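# Stack the 96-well plate from nest N1 onto N2's plate

## Task

Lift the 96-well plate out of plate nest N1 and set it on top of the plate already in nest N2. It must be fully seated, with its A1 well directly above the lower plate's A1 well. The lower plate must remain flat in N2, and the stack must stay correct on its own with no gripper holding it. Finish by opening the gripper and moving the arm away.

## Robot and tools

Robot: two arms, left_arm and right_arm, each ending in a parallel gripper. Either arm may do the job, and the idle one can be moved aside. Well A1 sits at the cut-off corner of each plate. Looking from the arms toward the table, N1 is the right-hand nest.

Scene frame: the origin is on the table top midway between the arms. +x points out over the table, +z points up, and left_arm is on the +y side. The names left and right are not image sides. Result poses give end_effector_position in metres and end_effector_quat_wxyz, plus velocities in m/s and rad/s. The reported hand position can be off, more so at long reach. end_effector_position is the spot between the pads when they are closed. The fingers point along the gripper's +z and close along its y. Fingertips extend about 33 mm past that point when closed and about 9 mm when fully open. While closing, the tips travel about 24 mm further from the arm, so keep that much room above any surface.

Row format: one flat list of 18 numbers, each in [-1, 1], that covers both arms even if only one moves. The first 9 are left_arm: dx, dy, dz, rx, ry, rz, then gripper position, force_limit, speed. The last 9 are the same for right_arm. dx..rz are an offset, not a pose. They are expressed in that gripper's own axes and measured from the gripper's pose in the latest result that shows it. Before any such result exists, and for the second or later calls inside one reply, they are measured from where the robot is when the action starts. 1.0 means 0.6 m for dx/dy/dz and 180 degrees for rx/ry/rz, and rx, ry, rz form one rotation vector. All zeros therefore pulls a hand back to that reference pose; it is not a pause.

Gripper numbers: position +1 is fully open (140 mm), and the pads touch near -0.8. At -1 the fingers close until something stops them. force_limit sets the squeeze on parts up to 40 mm wide: about 14 N at -1, 60 N at 0 and 107 N at +1. speed sets how fast the gap changes: about 30 mm/s at -1, 140 at 0 and 250 at +1. To leave a gripper unchanged, resend its previous three numbers, because a 0 is a real command. To squeeze harder on an object already gripped, raise force_limit and shift position slightly, for example -1 to -0.98.

Tools:
- execute_actions {actions, pictures}. actions holds at most one item. An empty list just returns the state with pictures. {"rows": [[18 numbers], ...], "steps": n} runs 8 to 15 control steps of 1/30 s, one row per step, and repeats the last row if rows run out. Every row is measured from the same reference pose, not from the row before it. {"steps": n} with no rows is a wait of up to 300 steps counted from the last result, and reply time counts toward it. pictures true adds camera images.
- move {target, speed}. target is one 18-number row of offsets, with the same reference rules. The hands travel in straight lines and arrive together over 0.5 to 10 s. speed is in m/s, from 0.002 to 0.5 with a default of 0.25, and turning is capped at twice that in rad/s. Gripper numbers are sent at the start. The paths do not avoid obstacles or the other arm, and hands may lag, drift or overshoot speed near full reach.
- wait {seconds}, from 0 to 10. Nothing new is sent during it.
- zoom_image {camera, region}. camera is cam_high (672x504), cam_left_wrist or cam_right_wrist (616x616). region is [x0, y0, x1, y1] in pixels, at most 504x504.
- finished_scene {scene}. Give the number of the current scene.

Control behaviour: each step, the commanded pose is clipped to within 70 mm and 16 degrees of the measured pose. Position wins over orientation when both cannot be met. After an action ends, a hand only goes on to its last clipped pose, so far targets take several calls. Each result is taken 8 steps before its action ends, and those kept-back steps run while you reply. A result with nothing kept back shows a Hand target line per arm.

Reading results: object_status 0 means moving, 1 means stopped while opening, 2 means stopped on something while closing (a good grip), and 3 means the requested position was reached or the pads met. position_measured is in counts, from 3 (open) to 230 (pads together). HELD marks steps where the command was withheld. A pose unreachable line names an arm whose command the clearance check altered. The move: line gives how the move ended (done, off_target, moving, held, fault) and which limits acted: paced means the pose was clipped, and held means some steps were blocked, after which motion may jump fast. Distances from target are listed as well. Flange force includes held weight and has some error. Joint torques carry offsets and noise. MOTOR HOT warns of overheating, which leads to a braking stop.

Cautions: the arms are stiff. Pressing only a few millimetres past contact with something firm can cause a fault: a torque fault at the load limits (waist and shoulder 306, elbow 144, wrist joints 40.5 N m), or a force fault at 144 N. After a fault the arm halts for 10 s and yields. A press lasts until you move that hand away. Approach slowly near contact. Keep the arms from hitting each other, and never drop, knock or push anything off the table. A held plate may occasionally be tugged, and loose items nudged, so verify the grip with object_status and the cameras before and after moving.

Each tool is called after "Request:" as name([rows], argument=value, ...), one row to a line, values as JSON.

## Session

Request:
execute_actions(actions=[])

Scene clock: 0.00 s of 8400.00 s.
left_arm: end_effector_position=(+0.6947, +0.5151, +0.3215) position_measured=3 object_status=3 end_effector_quat_wxyz=(-0.000, +1.000, -0.017, -0.001) end_effector_velocity=(-0.000, -0.001, +0.001) end_effector_angular_velocity=(-0.000, -0.001, -0.002) | right_arm: end_effector_position=(+0.1490, +0.0374, +0.1684) position_measured=3 object_status=3 end_effector_quat_wxyz=(+0.631, +0.674, -0.290, +0.254) end_effector_velocity=(+0.000, +0.000, -0.001) end_effector_angular_velocity=(+0.000, +0.000, -0.000)
Joint positions: left_arm=[-0.053  0.163  1.606  0.     1.375  1.517] | right_arm=[ 1.569  1.037  1.047 -0.315  2.528  3.657]
Joint velocities: left_arm=[-0.001 -0.001  0.    -0.     0.     0.001] | right_arm=[-0.     0.001 -0.     0.001 -0.001  0.   ]
Joint torques (N m, as the joint torque sensors report them, + toward a larger angle): no reading
Flange force (N, the push that the arm receives, along the gripper's own x y z axes): no reading
Hand target (left_arm): +0.695, +0.515, +0.321; -0.000, +1.000, -0.017, -0.001
Hand target (right_arm): +0.149, +0.037, +0.168; +0.631, +0.674, -0.290, +0.254

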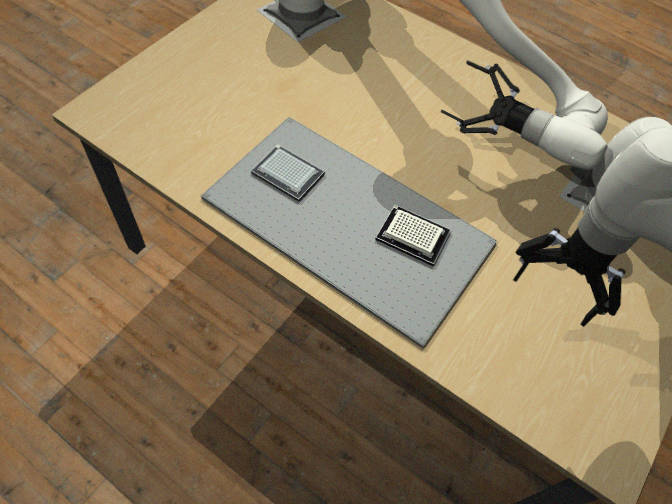

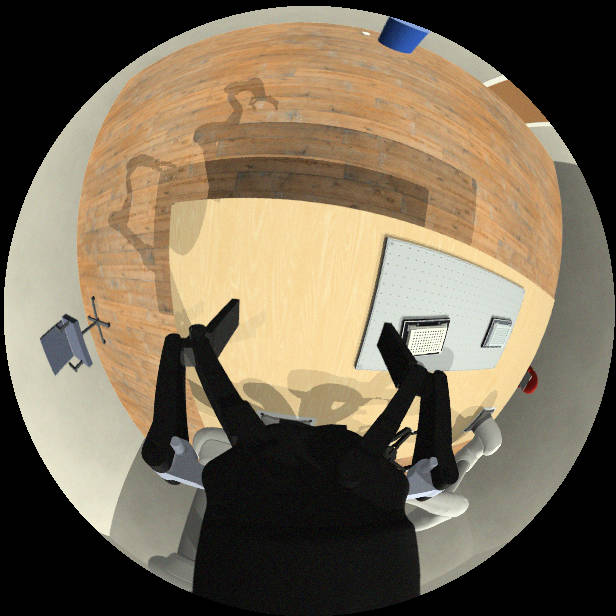

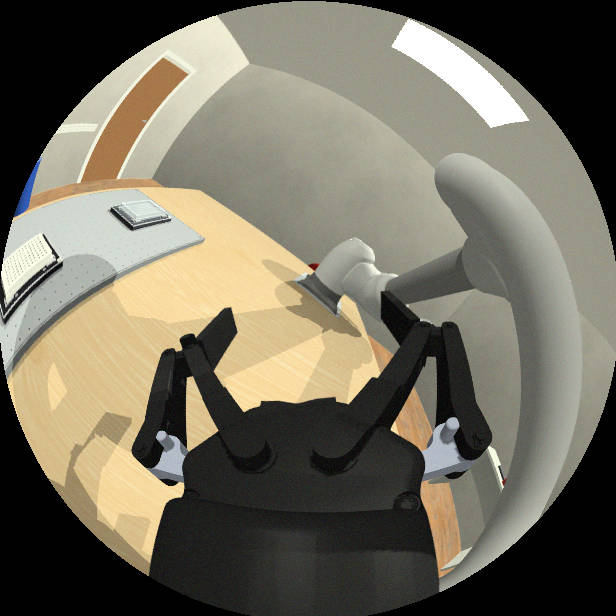

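Request:
zoom_image(camera="cam_high", region=[230,130,470,290])

Region (230, 130, 470, 290) of cam_high's 672x504 image, scaled by 2.100, with more detail than that image has.

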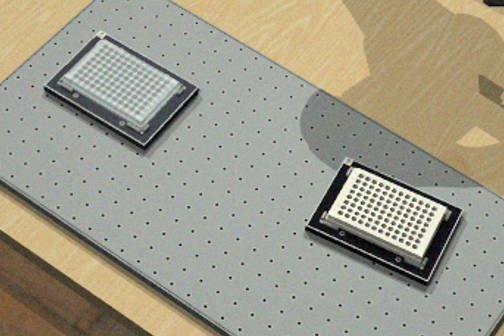

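Request:
move(target=[0,0,0,0,0,0,1,0,0,0.043,0.49,0.565,0,0,0,1,0,0], speed=0.4)

Request:
move(target=[-0.21,0.65,0.25,0,0,-0.511,1,0,0,0,0,0,0,0,0,1,0,0], speed=0.4)

Request:
zoom_image(camera="cam_left_wrist", region=[190,250,430,450])

Scene clock: 2.90 s of 8400.00 s.
left_arm: end_effector_position=(+0.6947, +0.5151, +0.3215) position_measured=3 object_status=3 end_effector_quat_wxyz=(-0.000, +1.000, -0.017, -0.001) end_effector_velocity=(+0.000, +0.000, +0.001) end_effector_angular_velocity=(-0.000, -0.001, +0.001) | right_arm: end_effector_position=(-0.0499, -0.3127, +0.3678) position_measured=3 object_status=3 end_effector_quat_wxyz=(+0.631, +0.674, -0.290, +0.254) end_effector_velocity=(+0.000, +0.000, -0.001) end_effector_angular_velocity=(+0.003, +0.001, -0.001)
Joint positions: left_arm=[-0.053  0.163  1.606  0.     1.375  1.517] | right_arm=[1.76  0.352 1.876 0.017 2.408 3.944]
Joint velocities: left_arm=[ 0.001 -0.001 -0.     0.    -0.    -0.   ] | right_arm=[-0.001 -0.    -0.     0.    -0.002 -0.001]
Joint torques (N m, as the joint torque sensors report them, + toward a larger angle): left_arm=[  1.88 -61.26 -39.71   3.85   0.28  -0.16] | right_arm=[ -2.4  -65.25 -29.22   4.18   1.93  -0.09]
Flange force (N, the push that the arm receives, along the gripper's own x y z axes): left_arm=[7.1 2.5 -0.8] | right_arm=[0.6 3.5 -1.9]
Hand target (left_arm): +0.695, +0.515, +0.321; -0.000, +1.000, -0.017, -0.001
Hand target (right_arm): -0.050, -0.313, +0.368; +0.631, +0.674, -0.290, +0.254
Off the commanded pose (left_arm): 0.000 m, 0 deg.
Off the commanded pose (right_arm): 0.000 m, 0 deg.
Kept back: nothing.
move: done
camera_calibration (this result's frames):
cam_left_wrist: T_world_to_cam=[[0.13283, -0.990695, -0.0296513, 0.430101], [-0.910704, -0.133801, 0.390787, 0.594916], [-0.391118, -0.0249047, -0.920003, 0.770999], [0, 0, 0, 1]] pos_world=[0.786215, 0.524901, 0.489589]
cam_right_wrist: T_world_to_cam=[[-0.791412, -0.0306752, 0.610513, -0.276627], [-0.561741, 0.430364, -0.706565, 0.369476], [-0.241069, -0.902134, -0.357827, 0.0236255], [0, 0, 0, 1]] pos_world=[-0.00568095, -0.146181, 0.438397]

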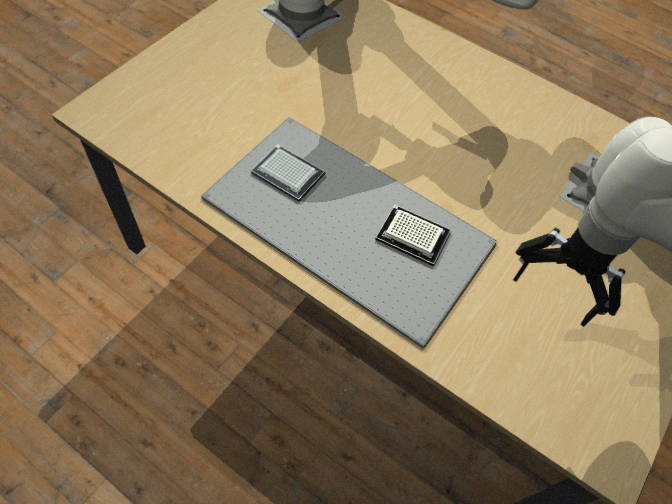

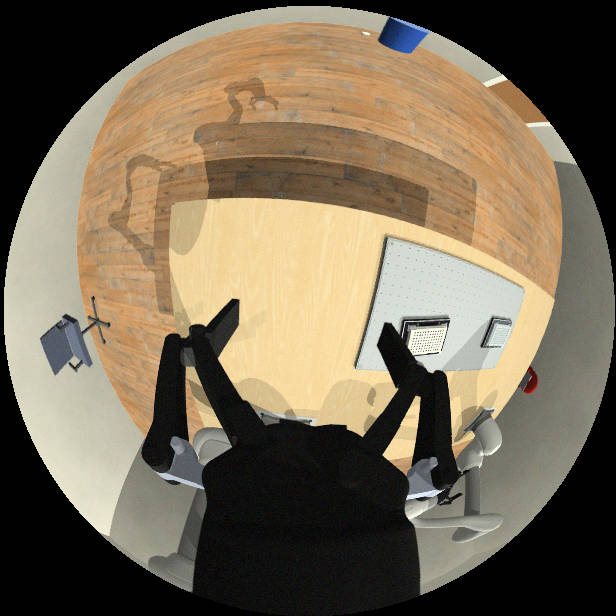

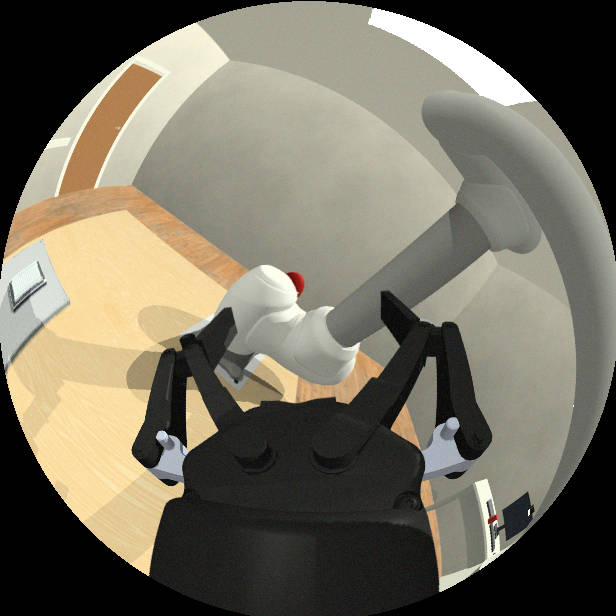

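Scene clock: 5.37 s of 8400.00 s.
left_arm: end_effector_position=(+0.5553, +0.1303, +0.1718) position_measured=3 object_status=3 end_effector_quat_wxyz=(-0.001, +0.707, +0.707, -0.000) end_effector_velocity=(+0.001, -0.001, +0.001) end_effector_angular_velocity=(-0.001, -0.002, -0.002) | right_arm: end_effector_position=(-0.0499, -0.3127, +0.3678) position_measured=3 object_status=3 end_effector_quat_wxyz=(+0.631, +0.674, -0.290, +0.254) end_effector_velocity=(+0.001, -0.000, -0.000) end_effector_angular_velocity=(-0.001, -0.003, +0.001)
Joint positions: left_arm=[-0.693  0.247  1.786 -0.     1.11  -0.728] | right_arm=[1.76  0.352 1.876 0.017 2.408 3.944]
Joint velocities: left_arm=[-0.    -0.    -0.001  0.001 -0.     0.001] | right_arm=[-0.001 -0.     0.001 -0.003  0.     0.001]
Joint torques (N m, as the joint torque sensors report them, + toward a larger angle): left_arm=[  1.94 -66.66 -36.18   3.45   0.17   0.04] | right_arm=[ -1.83 -66.47 -28.65   3.39   1.93  -0.28]
Flange force (N, the push that the arm receives, along the gripper's own x y z axes): left_arm=[-7.1 3.9 1.6] | right_arm=[-1.4 3.8 -4.4]
Hand target (left_arm): +0.555, +0.130, +0.172; -0.001, +0.707, +0.707, -0.000
Hand target (right_arm): -0.050, -0.313, +0.368; +0.631, +0.674, -0.290, +0.254
Off the commanded pose (left_arm): 0.001 m, 0 deg.
Off the commanded pose (right_arm): 0.000 m, 0 deg.
Kept back: nothing.
move: done
camera_calibration (this result's frames):
cam_left_wrist: T_world_to_cam=[[0.985501, 0.166945, -0.0302839, -0.561271], [0.165536, -0.906903, 0.38746, -0.0214194], [0.0372199, -0.386856, -0.921389, 0.378721], [0, 0, 0, 1]] pos_world=[0.542583, 0.220786, 0.340251]
cam_right_wrist: T_world_to_cam=[[-0.79141, -0.0306714, 0.610515, -0.27663], [-0.561744, 0.430356, -0.706568, 0.369473], [-0.241067, -0.902138, -0.357817, 0.0236166], [0, 0, 0, 1]] pos_world=[-0.00568526, -0.146184, 0.438395]

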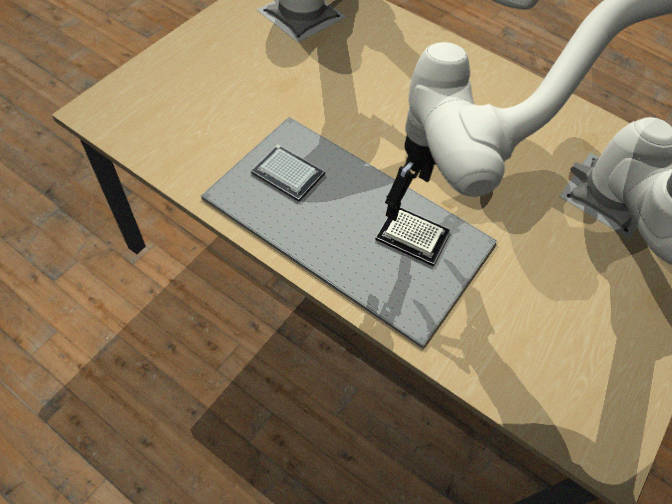

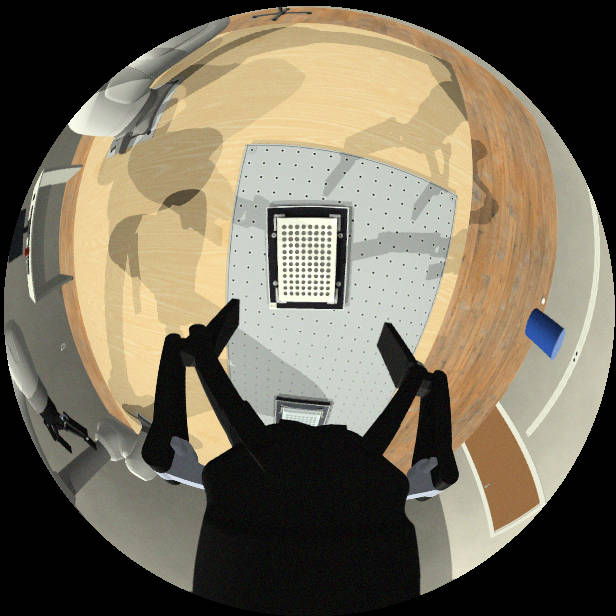

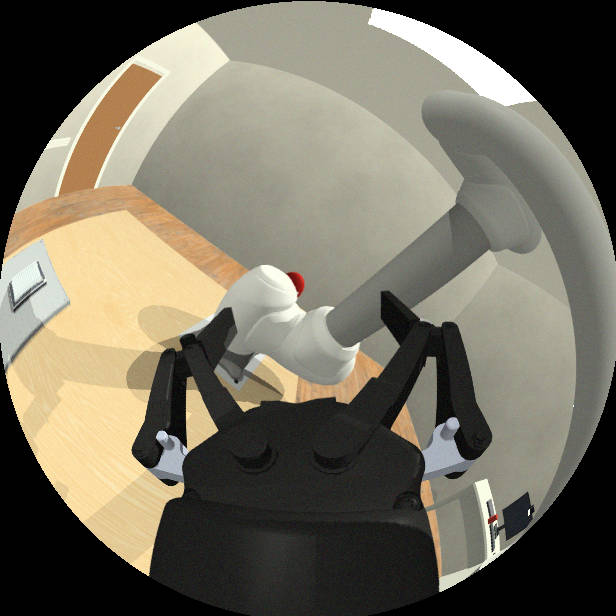

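Region (190, 250, 430, 450) of cam_left_wrist's 616x616 image, scaled by 2.100, with more detail than that image has.

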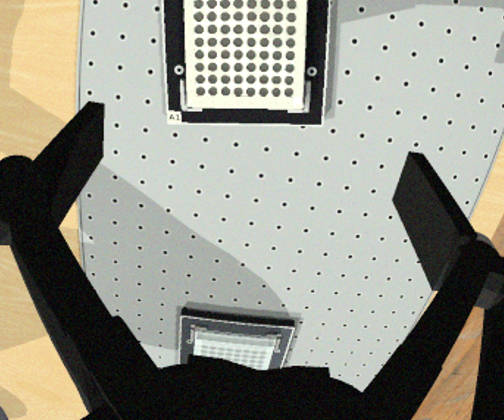

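Request:
zoom_image(camera="cam_left_wrist", region=[250,195,370,320])

Region (250, 195, 370, 320) of cam_left_wrist's 616x616 image, scaled by 4.032, with more detail than that image has; it fills the left 484 columns of this view, and the rest is white.

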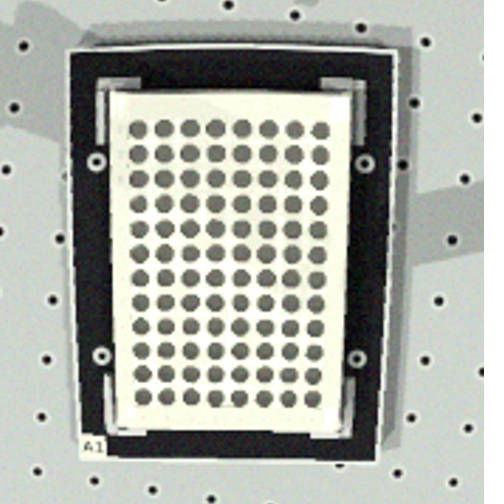

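Request:
move(target=[-0.637,0.07,0,0,0,0,1,0,0,0,0,0,0,0,0,1,0,0], speed=0.4)

Request:
zoom_image(camera="cam_left_wrist", region=[250,195,370,320])

Scene clock: 7.63 s of 8400.00 s.
left_arm: end_effector_position=(+0.5973, -0.2520, +0.1722) position_measured=3 object_status=3 end_effector_quat_wxyz=(-0.001, +0.707, +0.707, -0.000) end_effector_velocity=(+0.001, +0.000, -0.001) end_effector_angular_velocity=(+0.001, +0.000, -0.001) | right_arm: end_effector_position=(-0.0499, -0.3127, +0.3678) position_measured=3 object_status=3 end_effector_quat_wxyz=(+0.631, +0.674, -0.290, +0.254) end_effector_velocity=(+0.000, -0.000, -0.000) end_effector_angular_velocity=(+0.002, +0.000, -0.001)
Joint positions: left_arm=[-0.962  0.732  1.034 -0.001  1.377 -0.997] | right_arm=[1.76  0.352 1.876 0.017 2.408 3.944]
Joint velocities: left_arm=[ 0.001  0.002 -0.001  0.001 -0.     0.001] | right_arm=[-0.001 -0.001  0.     0.001 -0.001  0.   ]
Joint torques (N m, as the joint torque sensors report them, + toward a larger angle): left_arm=[   2.34 -115.01  -40.07    3.7     0.3    -0.21] | right_arm=[ -3.84 -65.18 -28.81   4.08   2.08  -0.02]
Flange force (N, the push that the arm receives, along the gripper's own x y z axes): left_arm=[-10.8 5.2 2.1] | right_arm=[-1.1 5.4 -2.4]
Hand target (left_arm): +0.597, -0.252, +0.172; -0.001, +0.707, +0.707, -0.000
Hand target (right_arm): -0.050, -0.313, +0.368; +0.631, +0.674, -0.290, +0.254
Off the commanded pose (left_arm): 0.001 m, 0 deg.
Off the commanded pose (right_arm): 0.000 m, 0 deg.
Kept back: nothing.
move: done
camera_calibration (this result's frames):
cam_left_wrist: T_world_to_cam=[[0.985501, 0.167021, -0.0298642, -0.538878], [0.165444, -0.906917, 0.387467, -0.375132], [0.0376308, -0.38679, -0.9214, 0.229455], [0, 0, 0, 1]] pos_world=[0.584494, -0.161458, 0.340677]
cam_right_wrist: T_world_to_cam=[[-0.79141, -0.0306714, 0.610515, -0.27663], [-0.561744, 0.430355, -0.706568, 0.369473], [-0.241067, -0.902138, -0.357817, 0.0236166], [0, 0, 0, 1]] pos_world=[-0.00568528, -0.146184, 0.438395]

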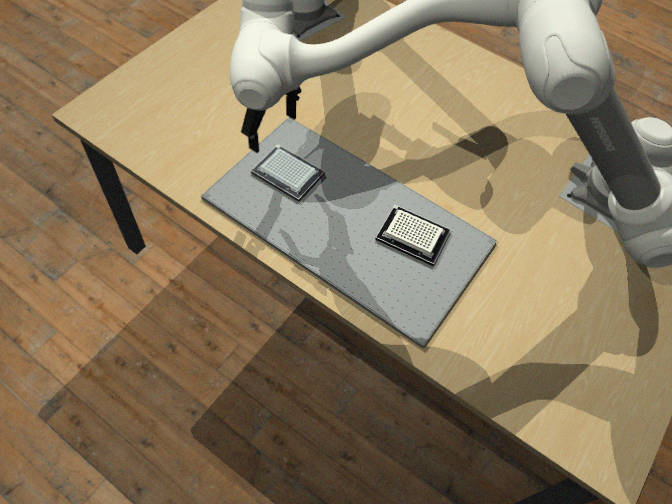

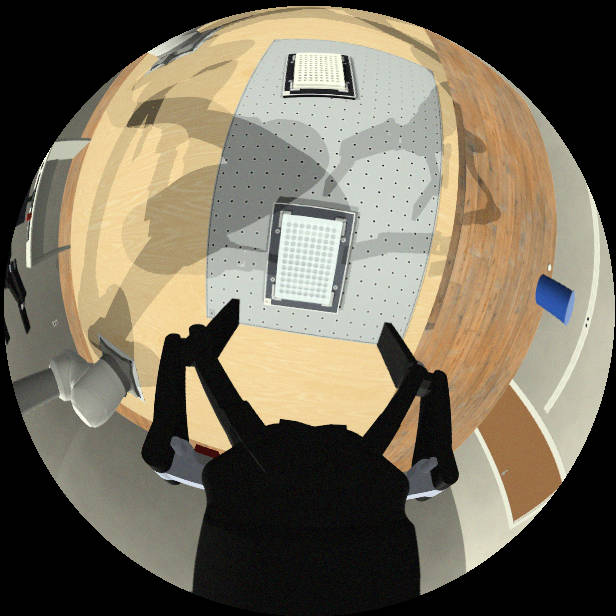

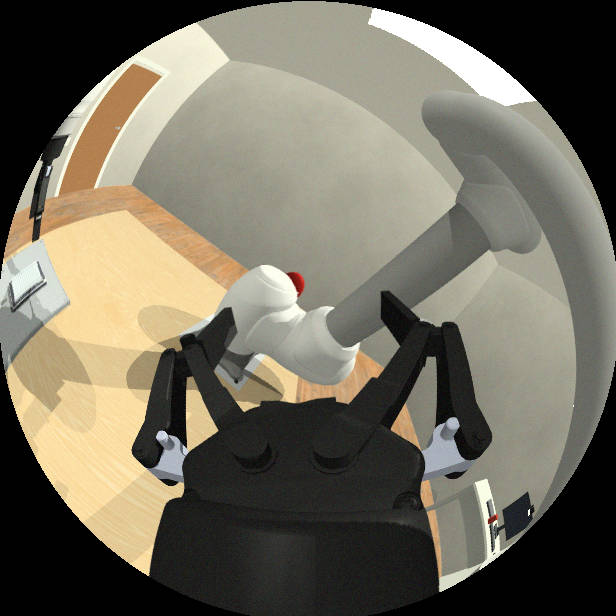

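Region (250, 195, 370, 320) of cam_left_wrist's 616x616 image, scaled by 4.032, with more detail than that image has; it fills the left 484 columns of this view, and the rest is white.

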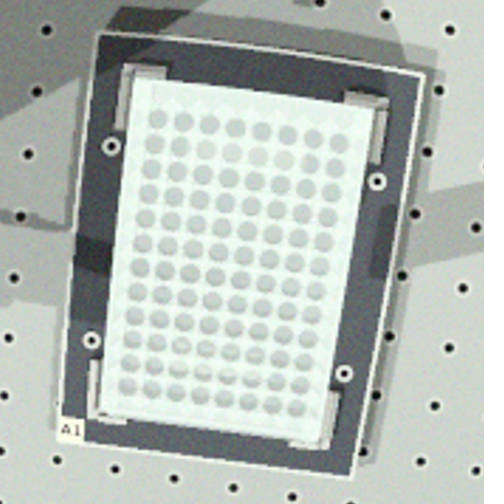

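Request:
move(target=[0.064,-0.0295,0.137,0,0,-0.0083,0.55,0,0,0,0,0,0,0,0,1,0,0])

Request:
zoom_image(camera="cam_left_wrist", region=[210,220,410,420])

Scene clock: 8.70 s of 8400.00 s.
left_arm: end_effector_position=(+0.5796, -0.2136, +0.0901) position_measured=59 object_status=3 end_effector_quat_wxyz=(-0.001, +0.698, +0.716, -0.000) end_effector_velocity=(-0.000, +0.002, -0.002) end_effector_angular_velocity=(+0.002, +0.001, -0.002) | right_arm: end_effector_position=(-0.0499, -0.3127, +0.3678) position_measured=3 object_status=3 end_effector_quat_wxyz=(+0.631, +0.674, -0.290, +0.254) end_effector_velocity=(+0.000, -0.000, -0.000) end_effector_angular_velocity=(+0.001, -0.000, -0.001)
Joint positions: left_arm=[-0.956  0.702  1.241 -0.     1.2   -1.017] | right_arm=[1.76  0.352 1.876 0.017 2.408 3.944]
Joint velocities: left_arm=[ 0.001  0.     0.002  0.    -0.     0.003] | right_arm=[-0.001 -0.     0.     0.    -0.001  0.   ]
Joint torques (N m, as the joint torque sensors report them, + toward a larger angle): left_arm=[   2.32 -110.93  -37.56    3.7     0.18   -0.07] | right_arm=[ -3.   -70.2  -27.99   4.     2.35  -0.23]
Flange force (N, the push that the arm receives, along the gripper's own x y z axes): left_arm=[-10.3 4.5 2.4] | right_arm=[-5.2 1.2 -10.2]
Hand target (left_arm): +0.579, -0.214, +0.090; -0.001, +0.698, +0.716, -0.000
Hand target (right_arm): -0.050, -0.313, +0.368; +0.631, +0.674, -0.290, +0.254
Off the commanded pose (left_arm): 0.000 m, 0 deg.
Off the commanded pose (right_arm): 0.000 m, 0 deg.
Kept back: nothing.
move: done
camera_calibration (this result's frames):
cam_left_wrist: T_world_to_cam=[[0.980855, 0.192468, -0.02967, -0.522158], [0.18878, -0.902319, 0.387534, -0.318157], [0.0478161, -0.385715, -0.921378, 0.163638], [0, 0, 0, 1]] pos_world=[0.564398, -0.123463, 0.258577]
cam_right_wrist: T_world_to_cam=[[-0.79141, -0.0306714, 0.610515, -0.27663], [-0.561744, 0.430356, -0.706568, 0.369473], [-0.241067, -0.902138, -0.357817, 0.0236166], [0, 0, 0, 1]] pos_world=[-0.00568528, -0.146184, 0.438395]

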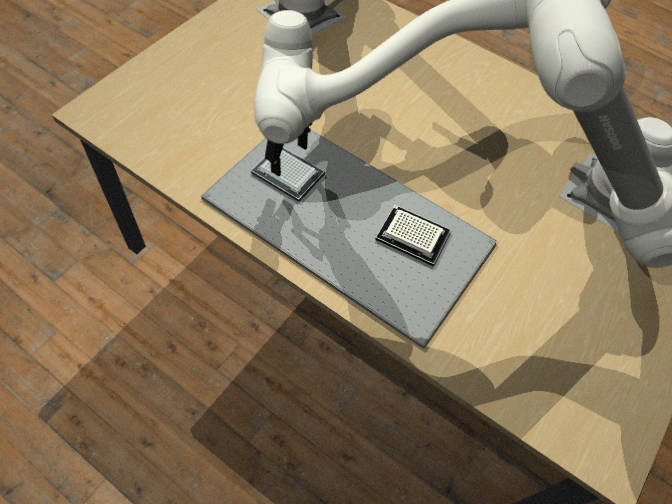

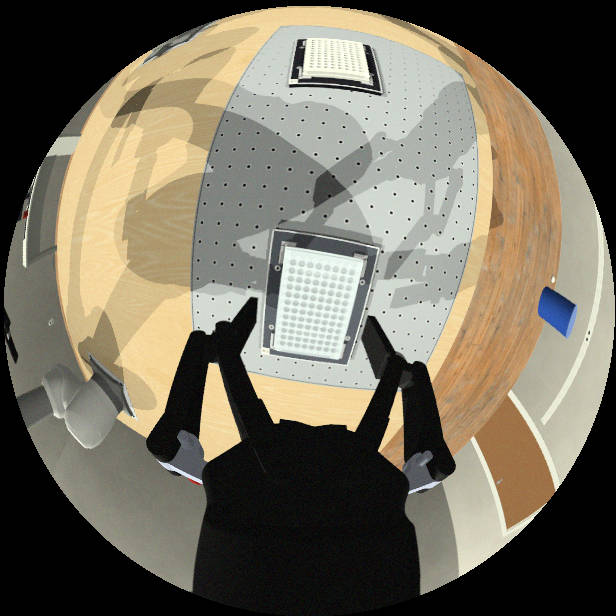

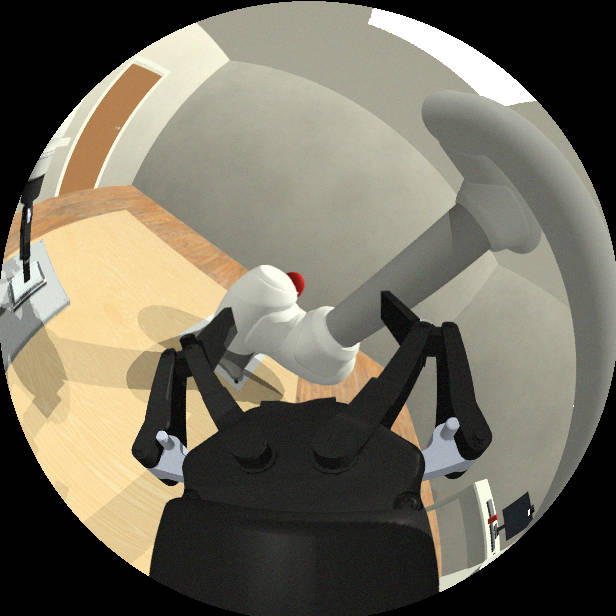

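Region (210, 220, 410, 420) of cam_left_wrist's 616x616 image, scaled by 2.520, with more detail than that image has.

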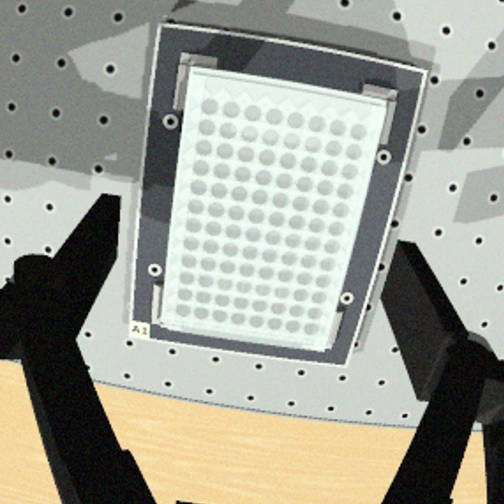

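Request:
zoom_image(camera="cam_left_wrist", region=[255,320,355,375])

Request:
zoom_image(camera="cam_left_wrist", region=[270,225,385,285])

Request:
zoom_image(camera="cam_high", region=[370,200,460,270])

Region (255, 320, 355, 375) of cam_left_wrist's 616x616 image, scaled by 5.040, with more detail than that image has; it fills the top 277 rows of this view, and the rest is white.

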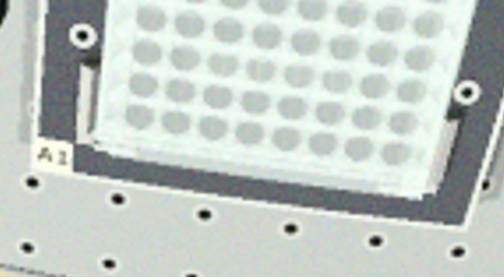

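Region (270, 225, 385, 285) of cam_left_wrist's 616x616 image, scaled by 4.383, with more detail than that image has; it fills the top 263 rows of this view, and the rest is white.

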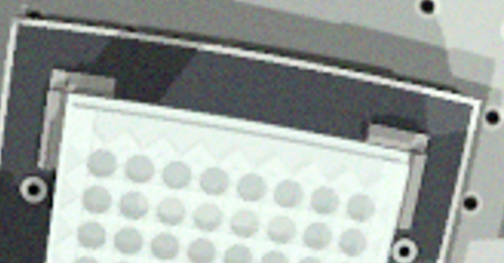

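Region (370, 200, 460, 270) of cam_high's 672x504 image, scaled by 5.600, with more detail than that image has.

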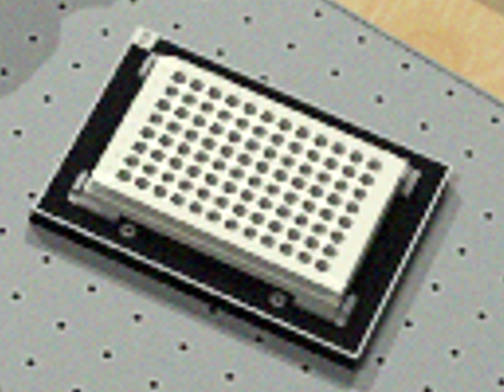

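Request:
move(target=[0,0,0.05,0,0,0,0.45,0,0,0,0,0,0,0,0,1,0,0], speed=0.1)

Request:
zoom_image(camera="cam_left_wrist", region=[210,220,410,420])

Request:
zoom_image(camera="cam_high", region=[240,120,340,210])

Scene clock: 10.33 s of 8400.00 s.
left_arm: end_effector_position=(+0.5795, -0.2136, +0.0601) position_measured=72 object_status=3 end_effector_quat_wxyz=(-0.001, +0.698, +0.716, -0.000) end_effector_velocity=(+0.001, -0.000, -0.001) end_effector_angular_velocity=(+0.000, +0.000, -0.001) | right_arm: end_effector_position=(-0.0499, -0.3127, +0.3678) position_measured=3 object_status=3 end_effector_quat_wxyz=(+0.631, +0.674, -0.290, +0.254) end_effector_velocity=(+0.000, +0.000, +0.001) end_effector_angular_velocity=(-0.002, +0.000, -0.001)
Joint positions: left_arm=[-0.956  0.722  1.264 -0.001  1.157 -1.017] | right_arm=[1.76  0.352 1.876 0.017 2.408 3.944]
Joint velocities: left_arm=[ 0.     0.001 -0.001  0.    -0.     0.001] | right_arm=[-0.001  0.    -0.001  0.     0.002 -0.   ]
Joint torques (N m, as the joint torque sensors report them, + toward a larger angle): left_arm=[   2.32 -113.19  -37.42    3.6     0.18   -0.02] | right_arm=[ -1.56 -66.22 -28.9    4.41   2.37  -0.09]
Flange force (N, the push that the arm receives, along the gripper's own x y z axes): left_arm=[-11.5 4.6 4.0] | right_arm=[0.5 1.0 -3.6]
Hand target (left_arm): +0.580, -0.214, +0.060; -0.001, +0.698, +0.716, -0.000
Hand target (right_arm): -0.050, -0.313, +0.368; +0.631, +0.674, -0.290, +0.254
Off the commanded pose (left_arm): 0.000 m, 0 deg.
Off the commanded pose (right_arm): 0.000 m, 0 deg.
Kept back: nothing.
move: done
camera_calibration (this result's frames):
cam_left_wrist: T_world_to_cam=[[0.980832, 0.19256, -0.0298082, -0.52297], [0.188915, -0.902271, 0.38758, -0.306624], [0.0477372, -0.385782, -0.921354, 0.13602], [0, 0, 0, 1]] pos_world=[0.564379, -0.123481, 0.228575]
cam_right_wrist: T_world_to_cam=[[-0.79141, -0.0306713, 0.610515, -0.27663], [-0.561744, 0.430355, -0.706568, 0.369473], [-0.241067, -0.902138, -0.357817, 0.0236165], [0, 0, 0, 1]] pos_world=[-0.00568525, -0.146184, 0.438395]

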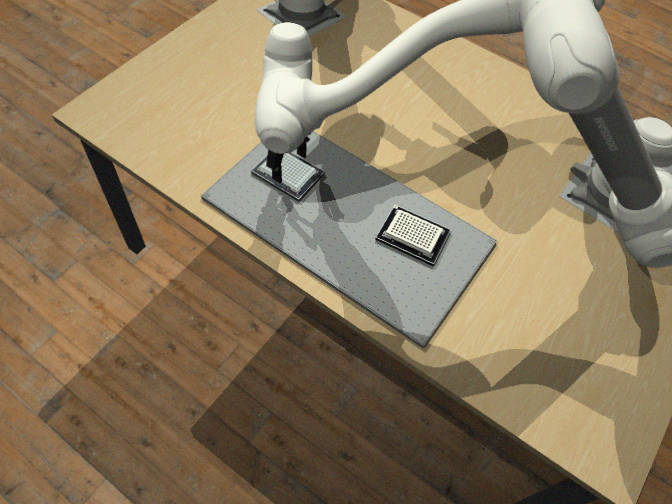

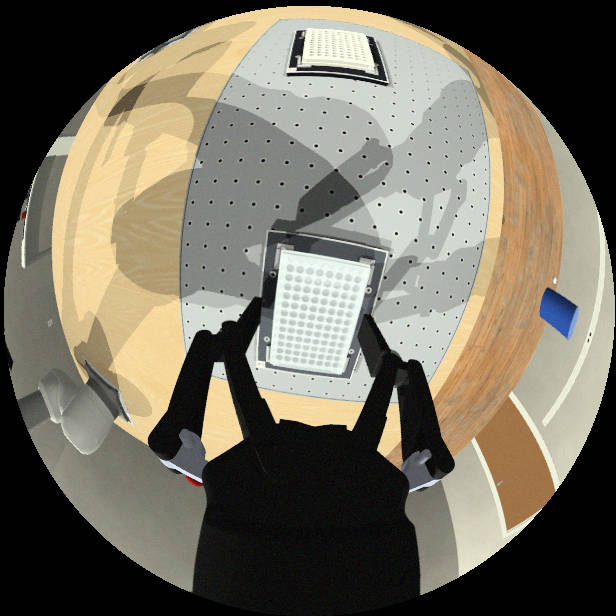

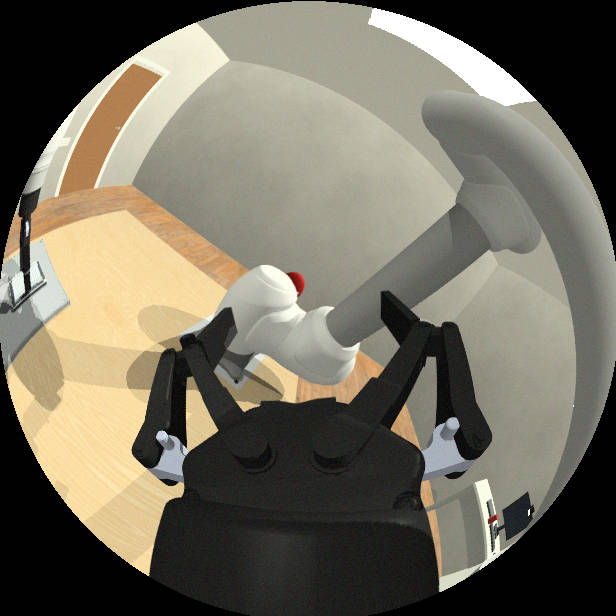

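Region (210, 220, 410, 420) of cam_left_wrist's 616x616 image, scaled by 2.520, with more detail than that image has.

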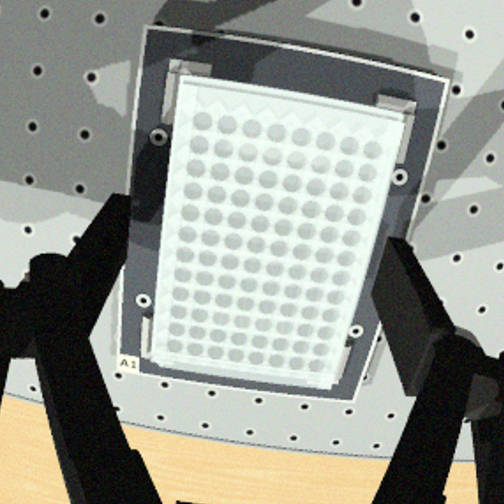

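Region (240, 120, 340, 210) of cam_high's 672x504 image, scaled by 5.040, with more detail than that image has; it fills the top 454 rows of this view, and the rest is white.

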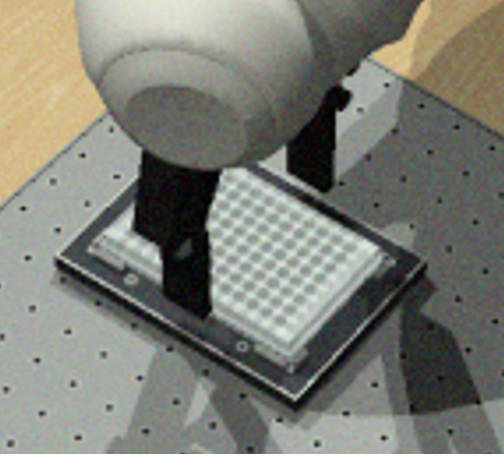

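Request:
move(target=[0,0.0025,0.0135,0,0,0,0.45,0,0,0,0,0,0,0,0,1,0,0], speed=0.02)

Request:
zoom_image(camera="cam_left_wrist", region=[210,220,410,420])

Request:
zoom_image(camera="cam_high", region=[240,120,340,210])

Scene clock: 11.37 s of 8400.00 s.
left_arm: end_effector_position=(+0.5810, -0.2136, +0.0520) position_measured=72 object_status=3 end_effector_quat_wxyz=(-0.001, +0.698, +0.716, -0.000) end_effector_velocity=(+0.000, -0.000, +0.001) end_effector_angular_velocity=(-0.001, -0.000, +0.003) | right_arm: end_effector_position=(-0.0499, -0.3127, +0.3678) position_measured=3 object_status=3 end_effector_quat_wxyz=(+0.631, +0.674, -0.290, +0.254) end_effector_velocity=(-0.000, +0.000, +0.000) end_effector_angular_velocity=(-0.002, +0.001, -0.001)
Joint positions: left_arm=[-0.954  0.729  1.267 -0.001  1.147 -1.015] | right_arm=[1.76  0.352 1.876 0.017 2.408 3.944]
Joint velocities: left_arm=[ 0.    -0.    -0.001  0.     0.    -0.003] | right_arm=[-0.     0.001  0.     0.002  0.001  0.001]
Joint torques (N m, as the joint torque sensors report them, + toward a larger angle): left_arm=[   3.29 -110.86  -36.41    3.47    0.38   -0.05] | right_arm=[ -1.4  -65.2  -28.72   3.63   2.22   0.16]
Flange force (N, the push that the arm receives, along the gripper's own x y z axes): left_arm=[-10.4 2.7 3.2] | right_arm=[0.6 2.9 -2.8]
Hand target (left_arm): +0.581, -0.214, +0.052; -0.001, +0.698, +0.716, -0.000
Hand target (right_arm): -0.050, -0.313, +0.368; +0.631, +0.674, -0.290, +0.254
Off the commanded pose (left_arm): 0.000 m, 0 deg.
Off the commanded pose (right_arm): 0.000 m, 0 deg.
Kept back: nothing.
move: done
camera_calibration (this result's frames):
cam_left_wrist: T_world_to_cam=[[0.980834, 0.192548, -0.0298204, -0.524674], [0.188911, -0.902285, 0.38755, -0.303721], [0.0477157, -0.385756, -0.921366, 0.128501], [0, 0, 0, 1]] pos_world=[0.565863, -0.123448, 0.220458]
cam_right_wrist: T_world_to_cam=[[-0.79141, -0.0306714, 0.610515, -0.27663], [-0.561744, 0.430356, -0.706568, 0.369473], [-0.241067, -0.902138, -0.357817, 0.0236166], [0, 0, 0, 1]] pos_world=[-0.00568527, -0.146184, 0.438395]

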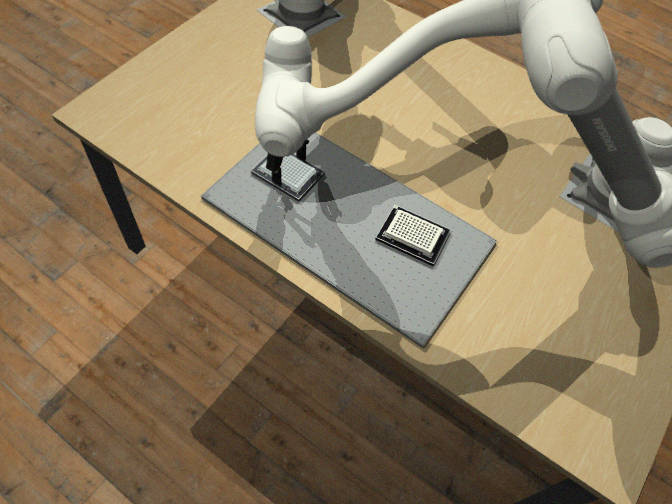

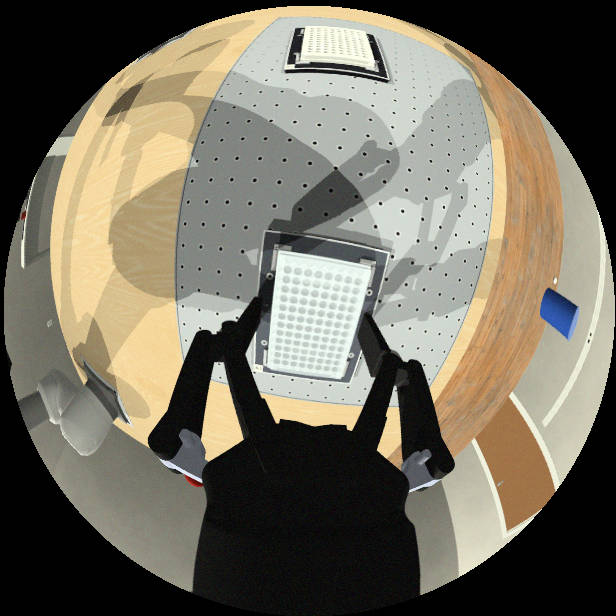

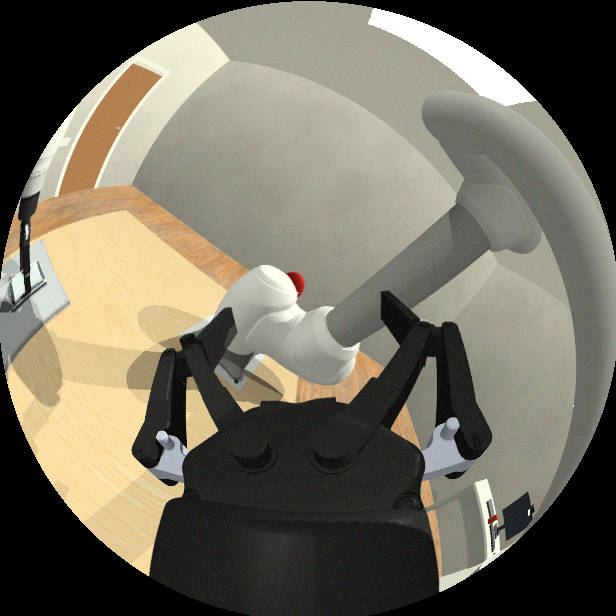

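Region (210, 220, 410, 420) of cam_left_wrist's 616x616 image, scaled by 2.520, with more detail than that image has.

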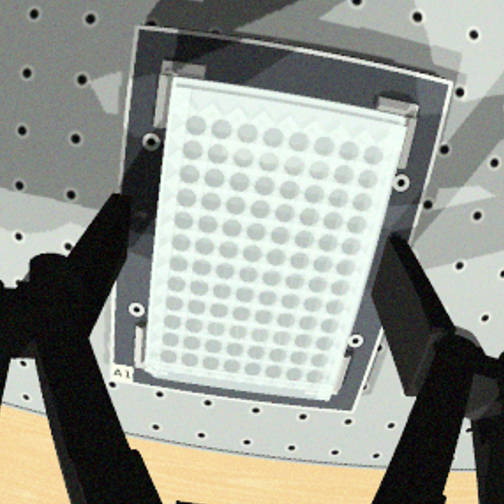

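Region (240, 120, 340, 210) of cam_high's 672x504 image, scaled by 5.040, with more detail than that image has; it fills the top 454 rows of this view, and the rest is white.

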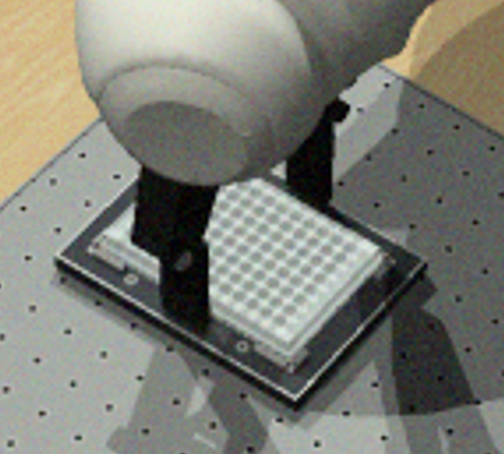

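Request:
move(target=[0,0,0.011,0,0,0,0.4,0,0,0,0,0,0,0,0,1,0,0], speed=0.01)

Request:
zoom_image(camera="cam_high", region=[240,120,340,210])

Scene clock: 22.30 s of 8400.00 s.
left_arm: end_effector_position=(+0.5812, -0.2139, +0.0494) position_measured=78 object_status=3 end_effector_quat_wxyz=(+0.000, +0.698, +0.716, -0.000) end_effector_velocity=(+0.001, +0.001, +0.001) end_effector_angular_velocity=(-0.001, -0.000, +0.002) | right_arm: end_effector_position=(-0.0499, -0.3127, +0.3678) position_measured=3 object_status=3 end_effector_quat_wxyz=(+0.631, +0.674, -0.290, +0.254) end_effector_velocity=(+0.000, +0.000, +0.000) end_effector_angular_velocity=(-0.001, -0.001, +0.000)
Joint positions: left_arm=[-0.954  0.73   1.27  -0.001  1.141 -1.015] | right_arm=[1.76  0.352 1.876 0.017 2.408 3.944]
Joint velocities: left_arm=[ 0.001 -0.001  0.    -0.     0.    -0.001] | right_arm=[-0.     0.001 -0.    -0.001  0.001  0.   ]
Joint torques (N m, as the joint torque sensors report them, + toward a larger angle): left_arm=[  1.93 -98.73 -33.87   3.2   -1.94   0.36] | right_arm=[  0.01 -64.86 -28.72   4.04   2.19   0.12]
Flange force (N, the push that the arm receives, along the gripper's own x y z axes): left_arm=[-1.4 -1.2 -11.8] | right_arm=[3.1 0.8 -2.4]
Hand target (left_arm): +0.581, -0.214, +0.049; +0.000, +0.698, +0.716, -0.000
Hand target (right_arm): -0.050, -0.313, +0.368; +0.631, +0.674, -0.290, +0.254
Off the commanded pose (left_arm): 0.004 m, 0 deg.
Off the commanded pose (right_arm): 0.000 m, 0 deg.
FORCE FAULT: contact force on the left arm reached its limit, and that arm stopped for 10 seconds. The contact can be on any part of that arm, not only on its tool. That arm's remaining commands of this call were not run. That arm holds still and accepts commands again. Move the arm away from the contact; if what it grips holds it there, let go first. Pushing or pulling that hard again can fault the arm again.
Kept back: nothing.
move: fault (left_arm)
camera_calibration (this result's frames):
cam_left_wrist: T_world_to_cam=[[0.980863, 0.192508, -0.0291227, -0.524952], [0.188522, -0.901685, 0.389131, -0.302752], [0.0486513, -0.387174, -0.920722, 0.125118], [0, 0, 0, 1]] pos_world=[0.565895, -0.123488, 0.217721]
cam_right_wrist: T_world_to_cam=[[-0.79141, -0.0306714, 0.610515, -0.27663], [-0.561744, 0.430355, -0.706568, 0.369473], [-0.241067, -0.902138, -0.357817, 0.0236165], [0, 0, 0, 1]] pos_world=[-0.00568529, -0.146184, 0.438395]

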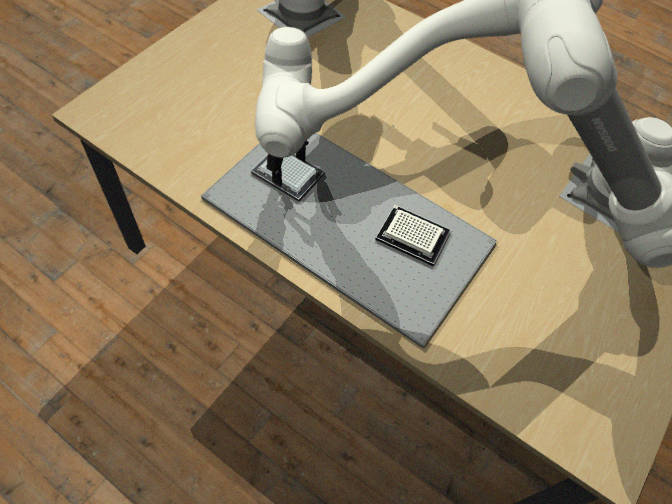

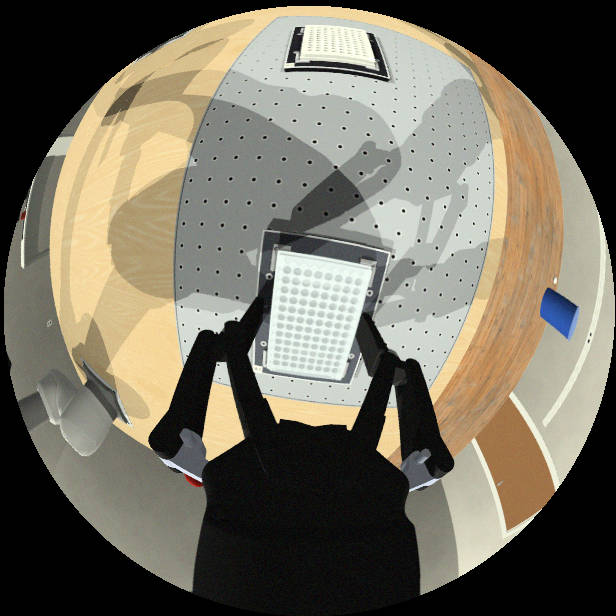

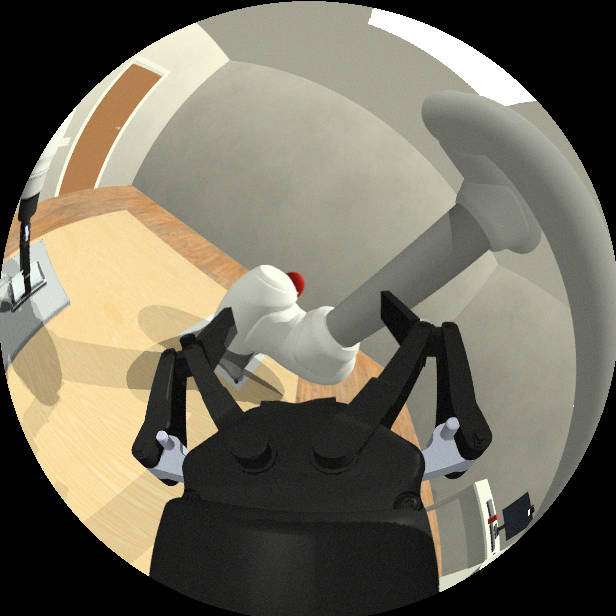

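Region (240, 120, 340, 210) of cam_high's 672x504 image, scaled by 5.040, with more detail than that image has; it fills the top 454 rows of this view, and the rest is white.

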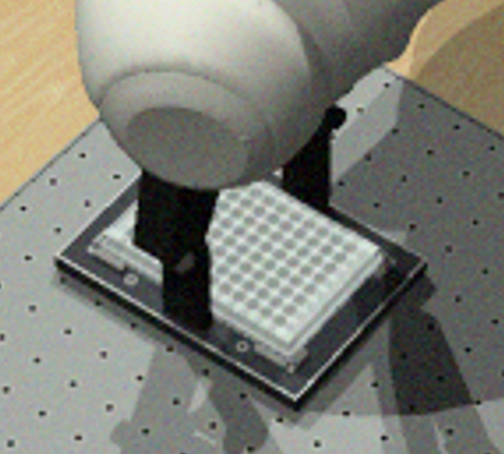

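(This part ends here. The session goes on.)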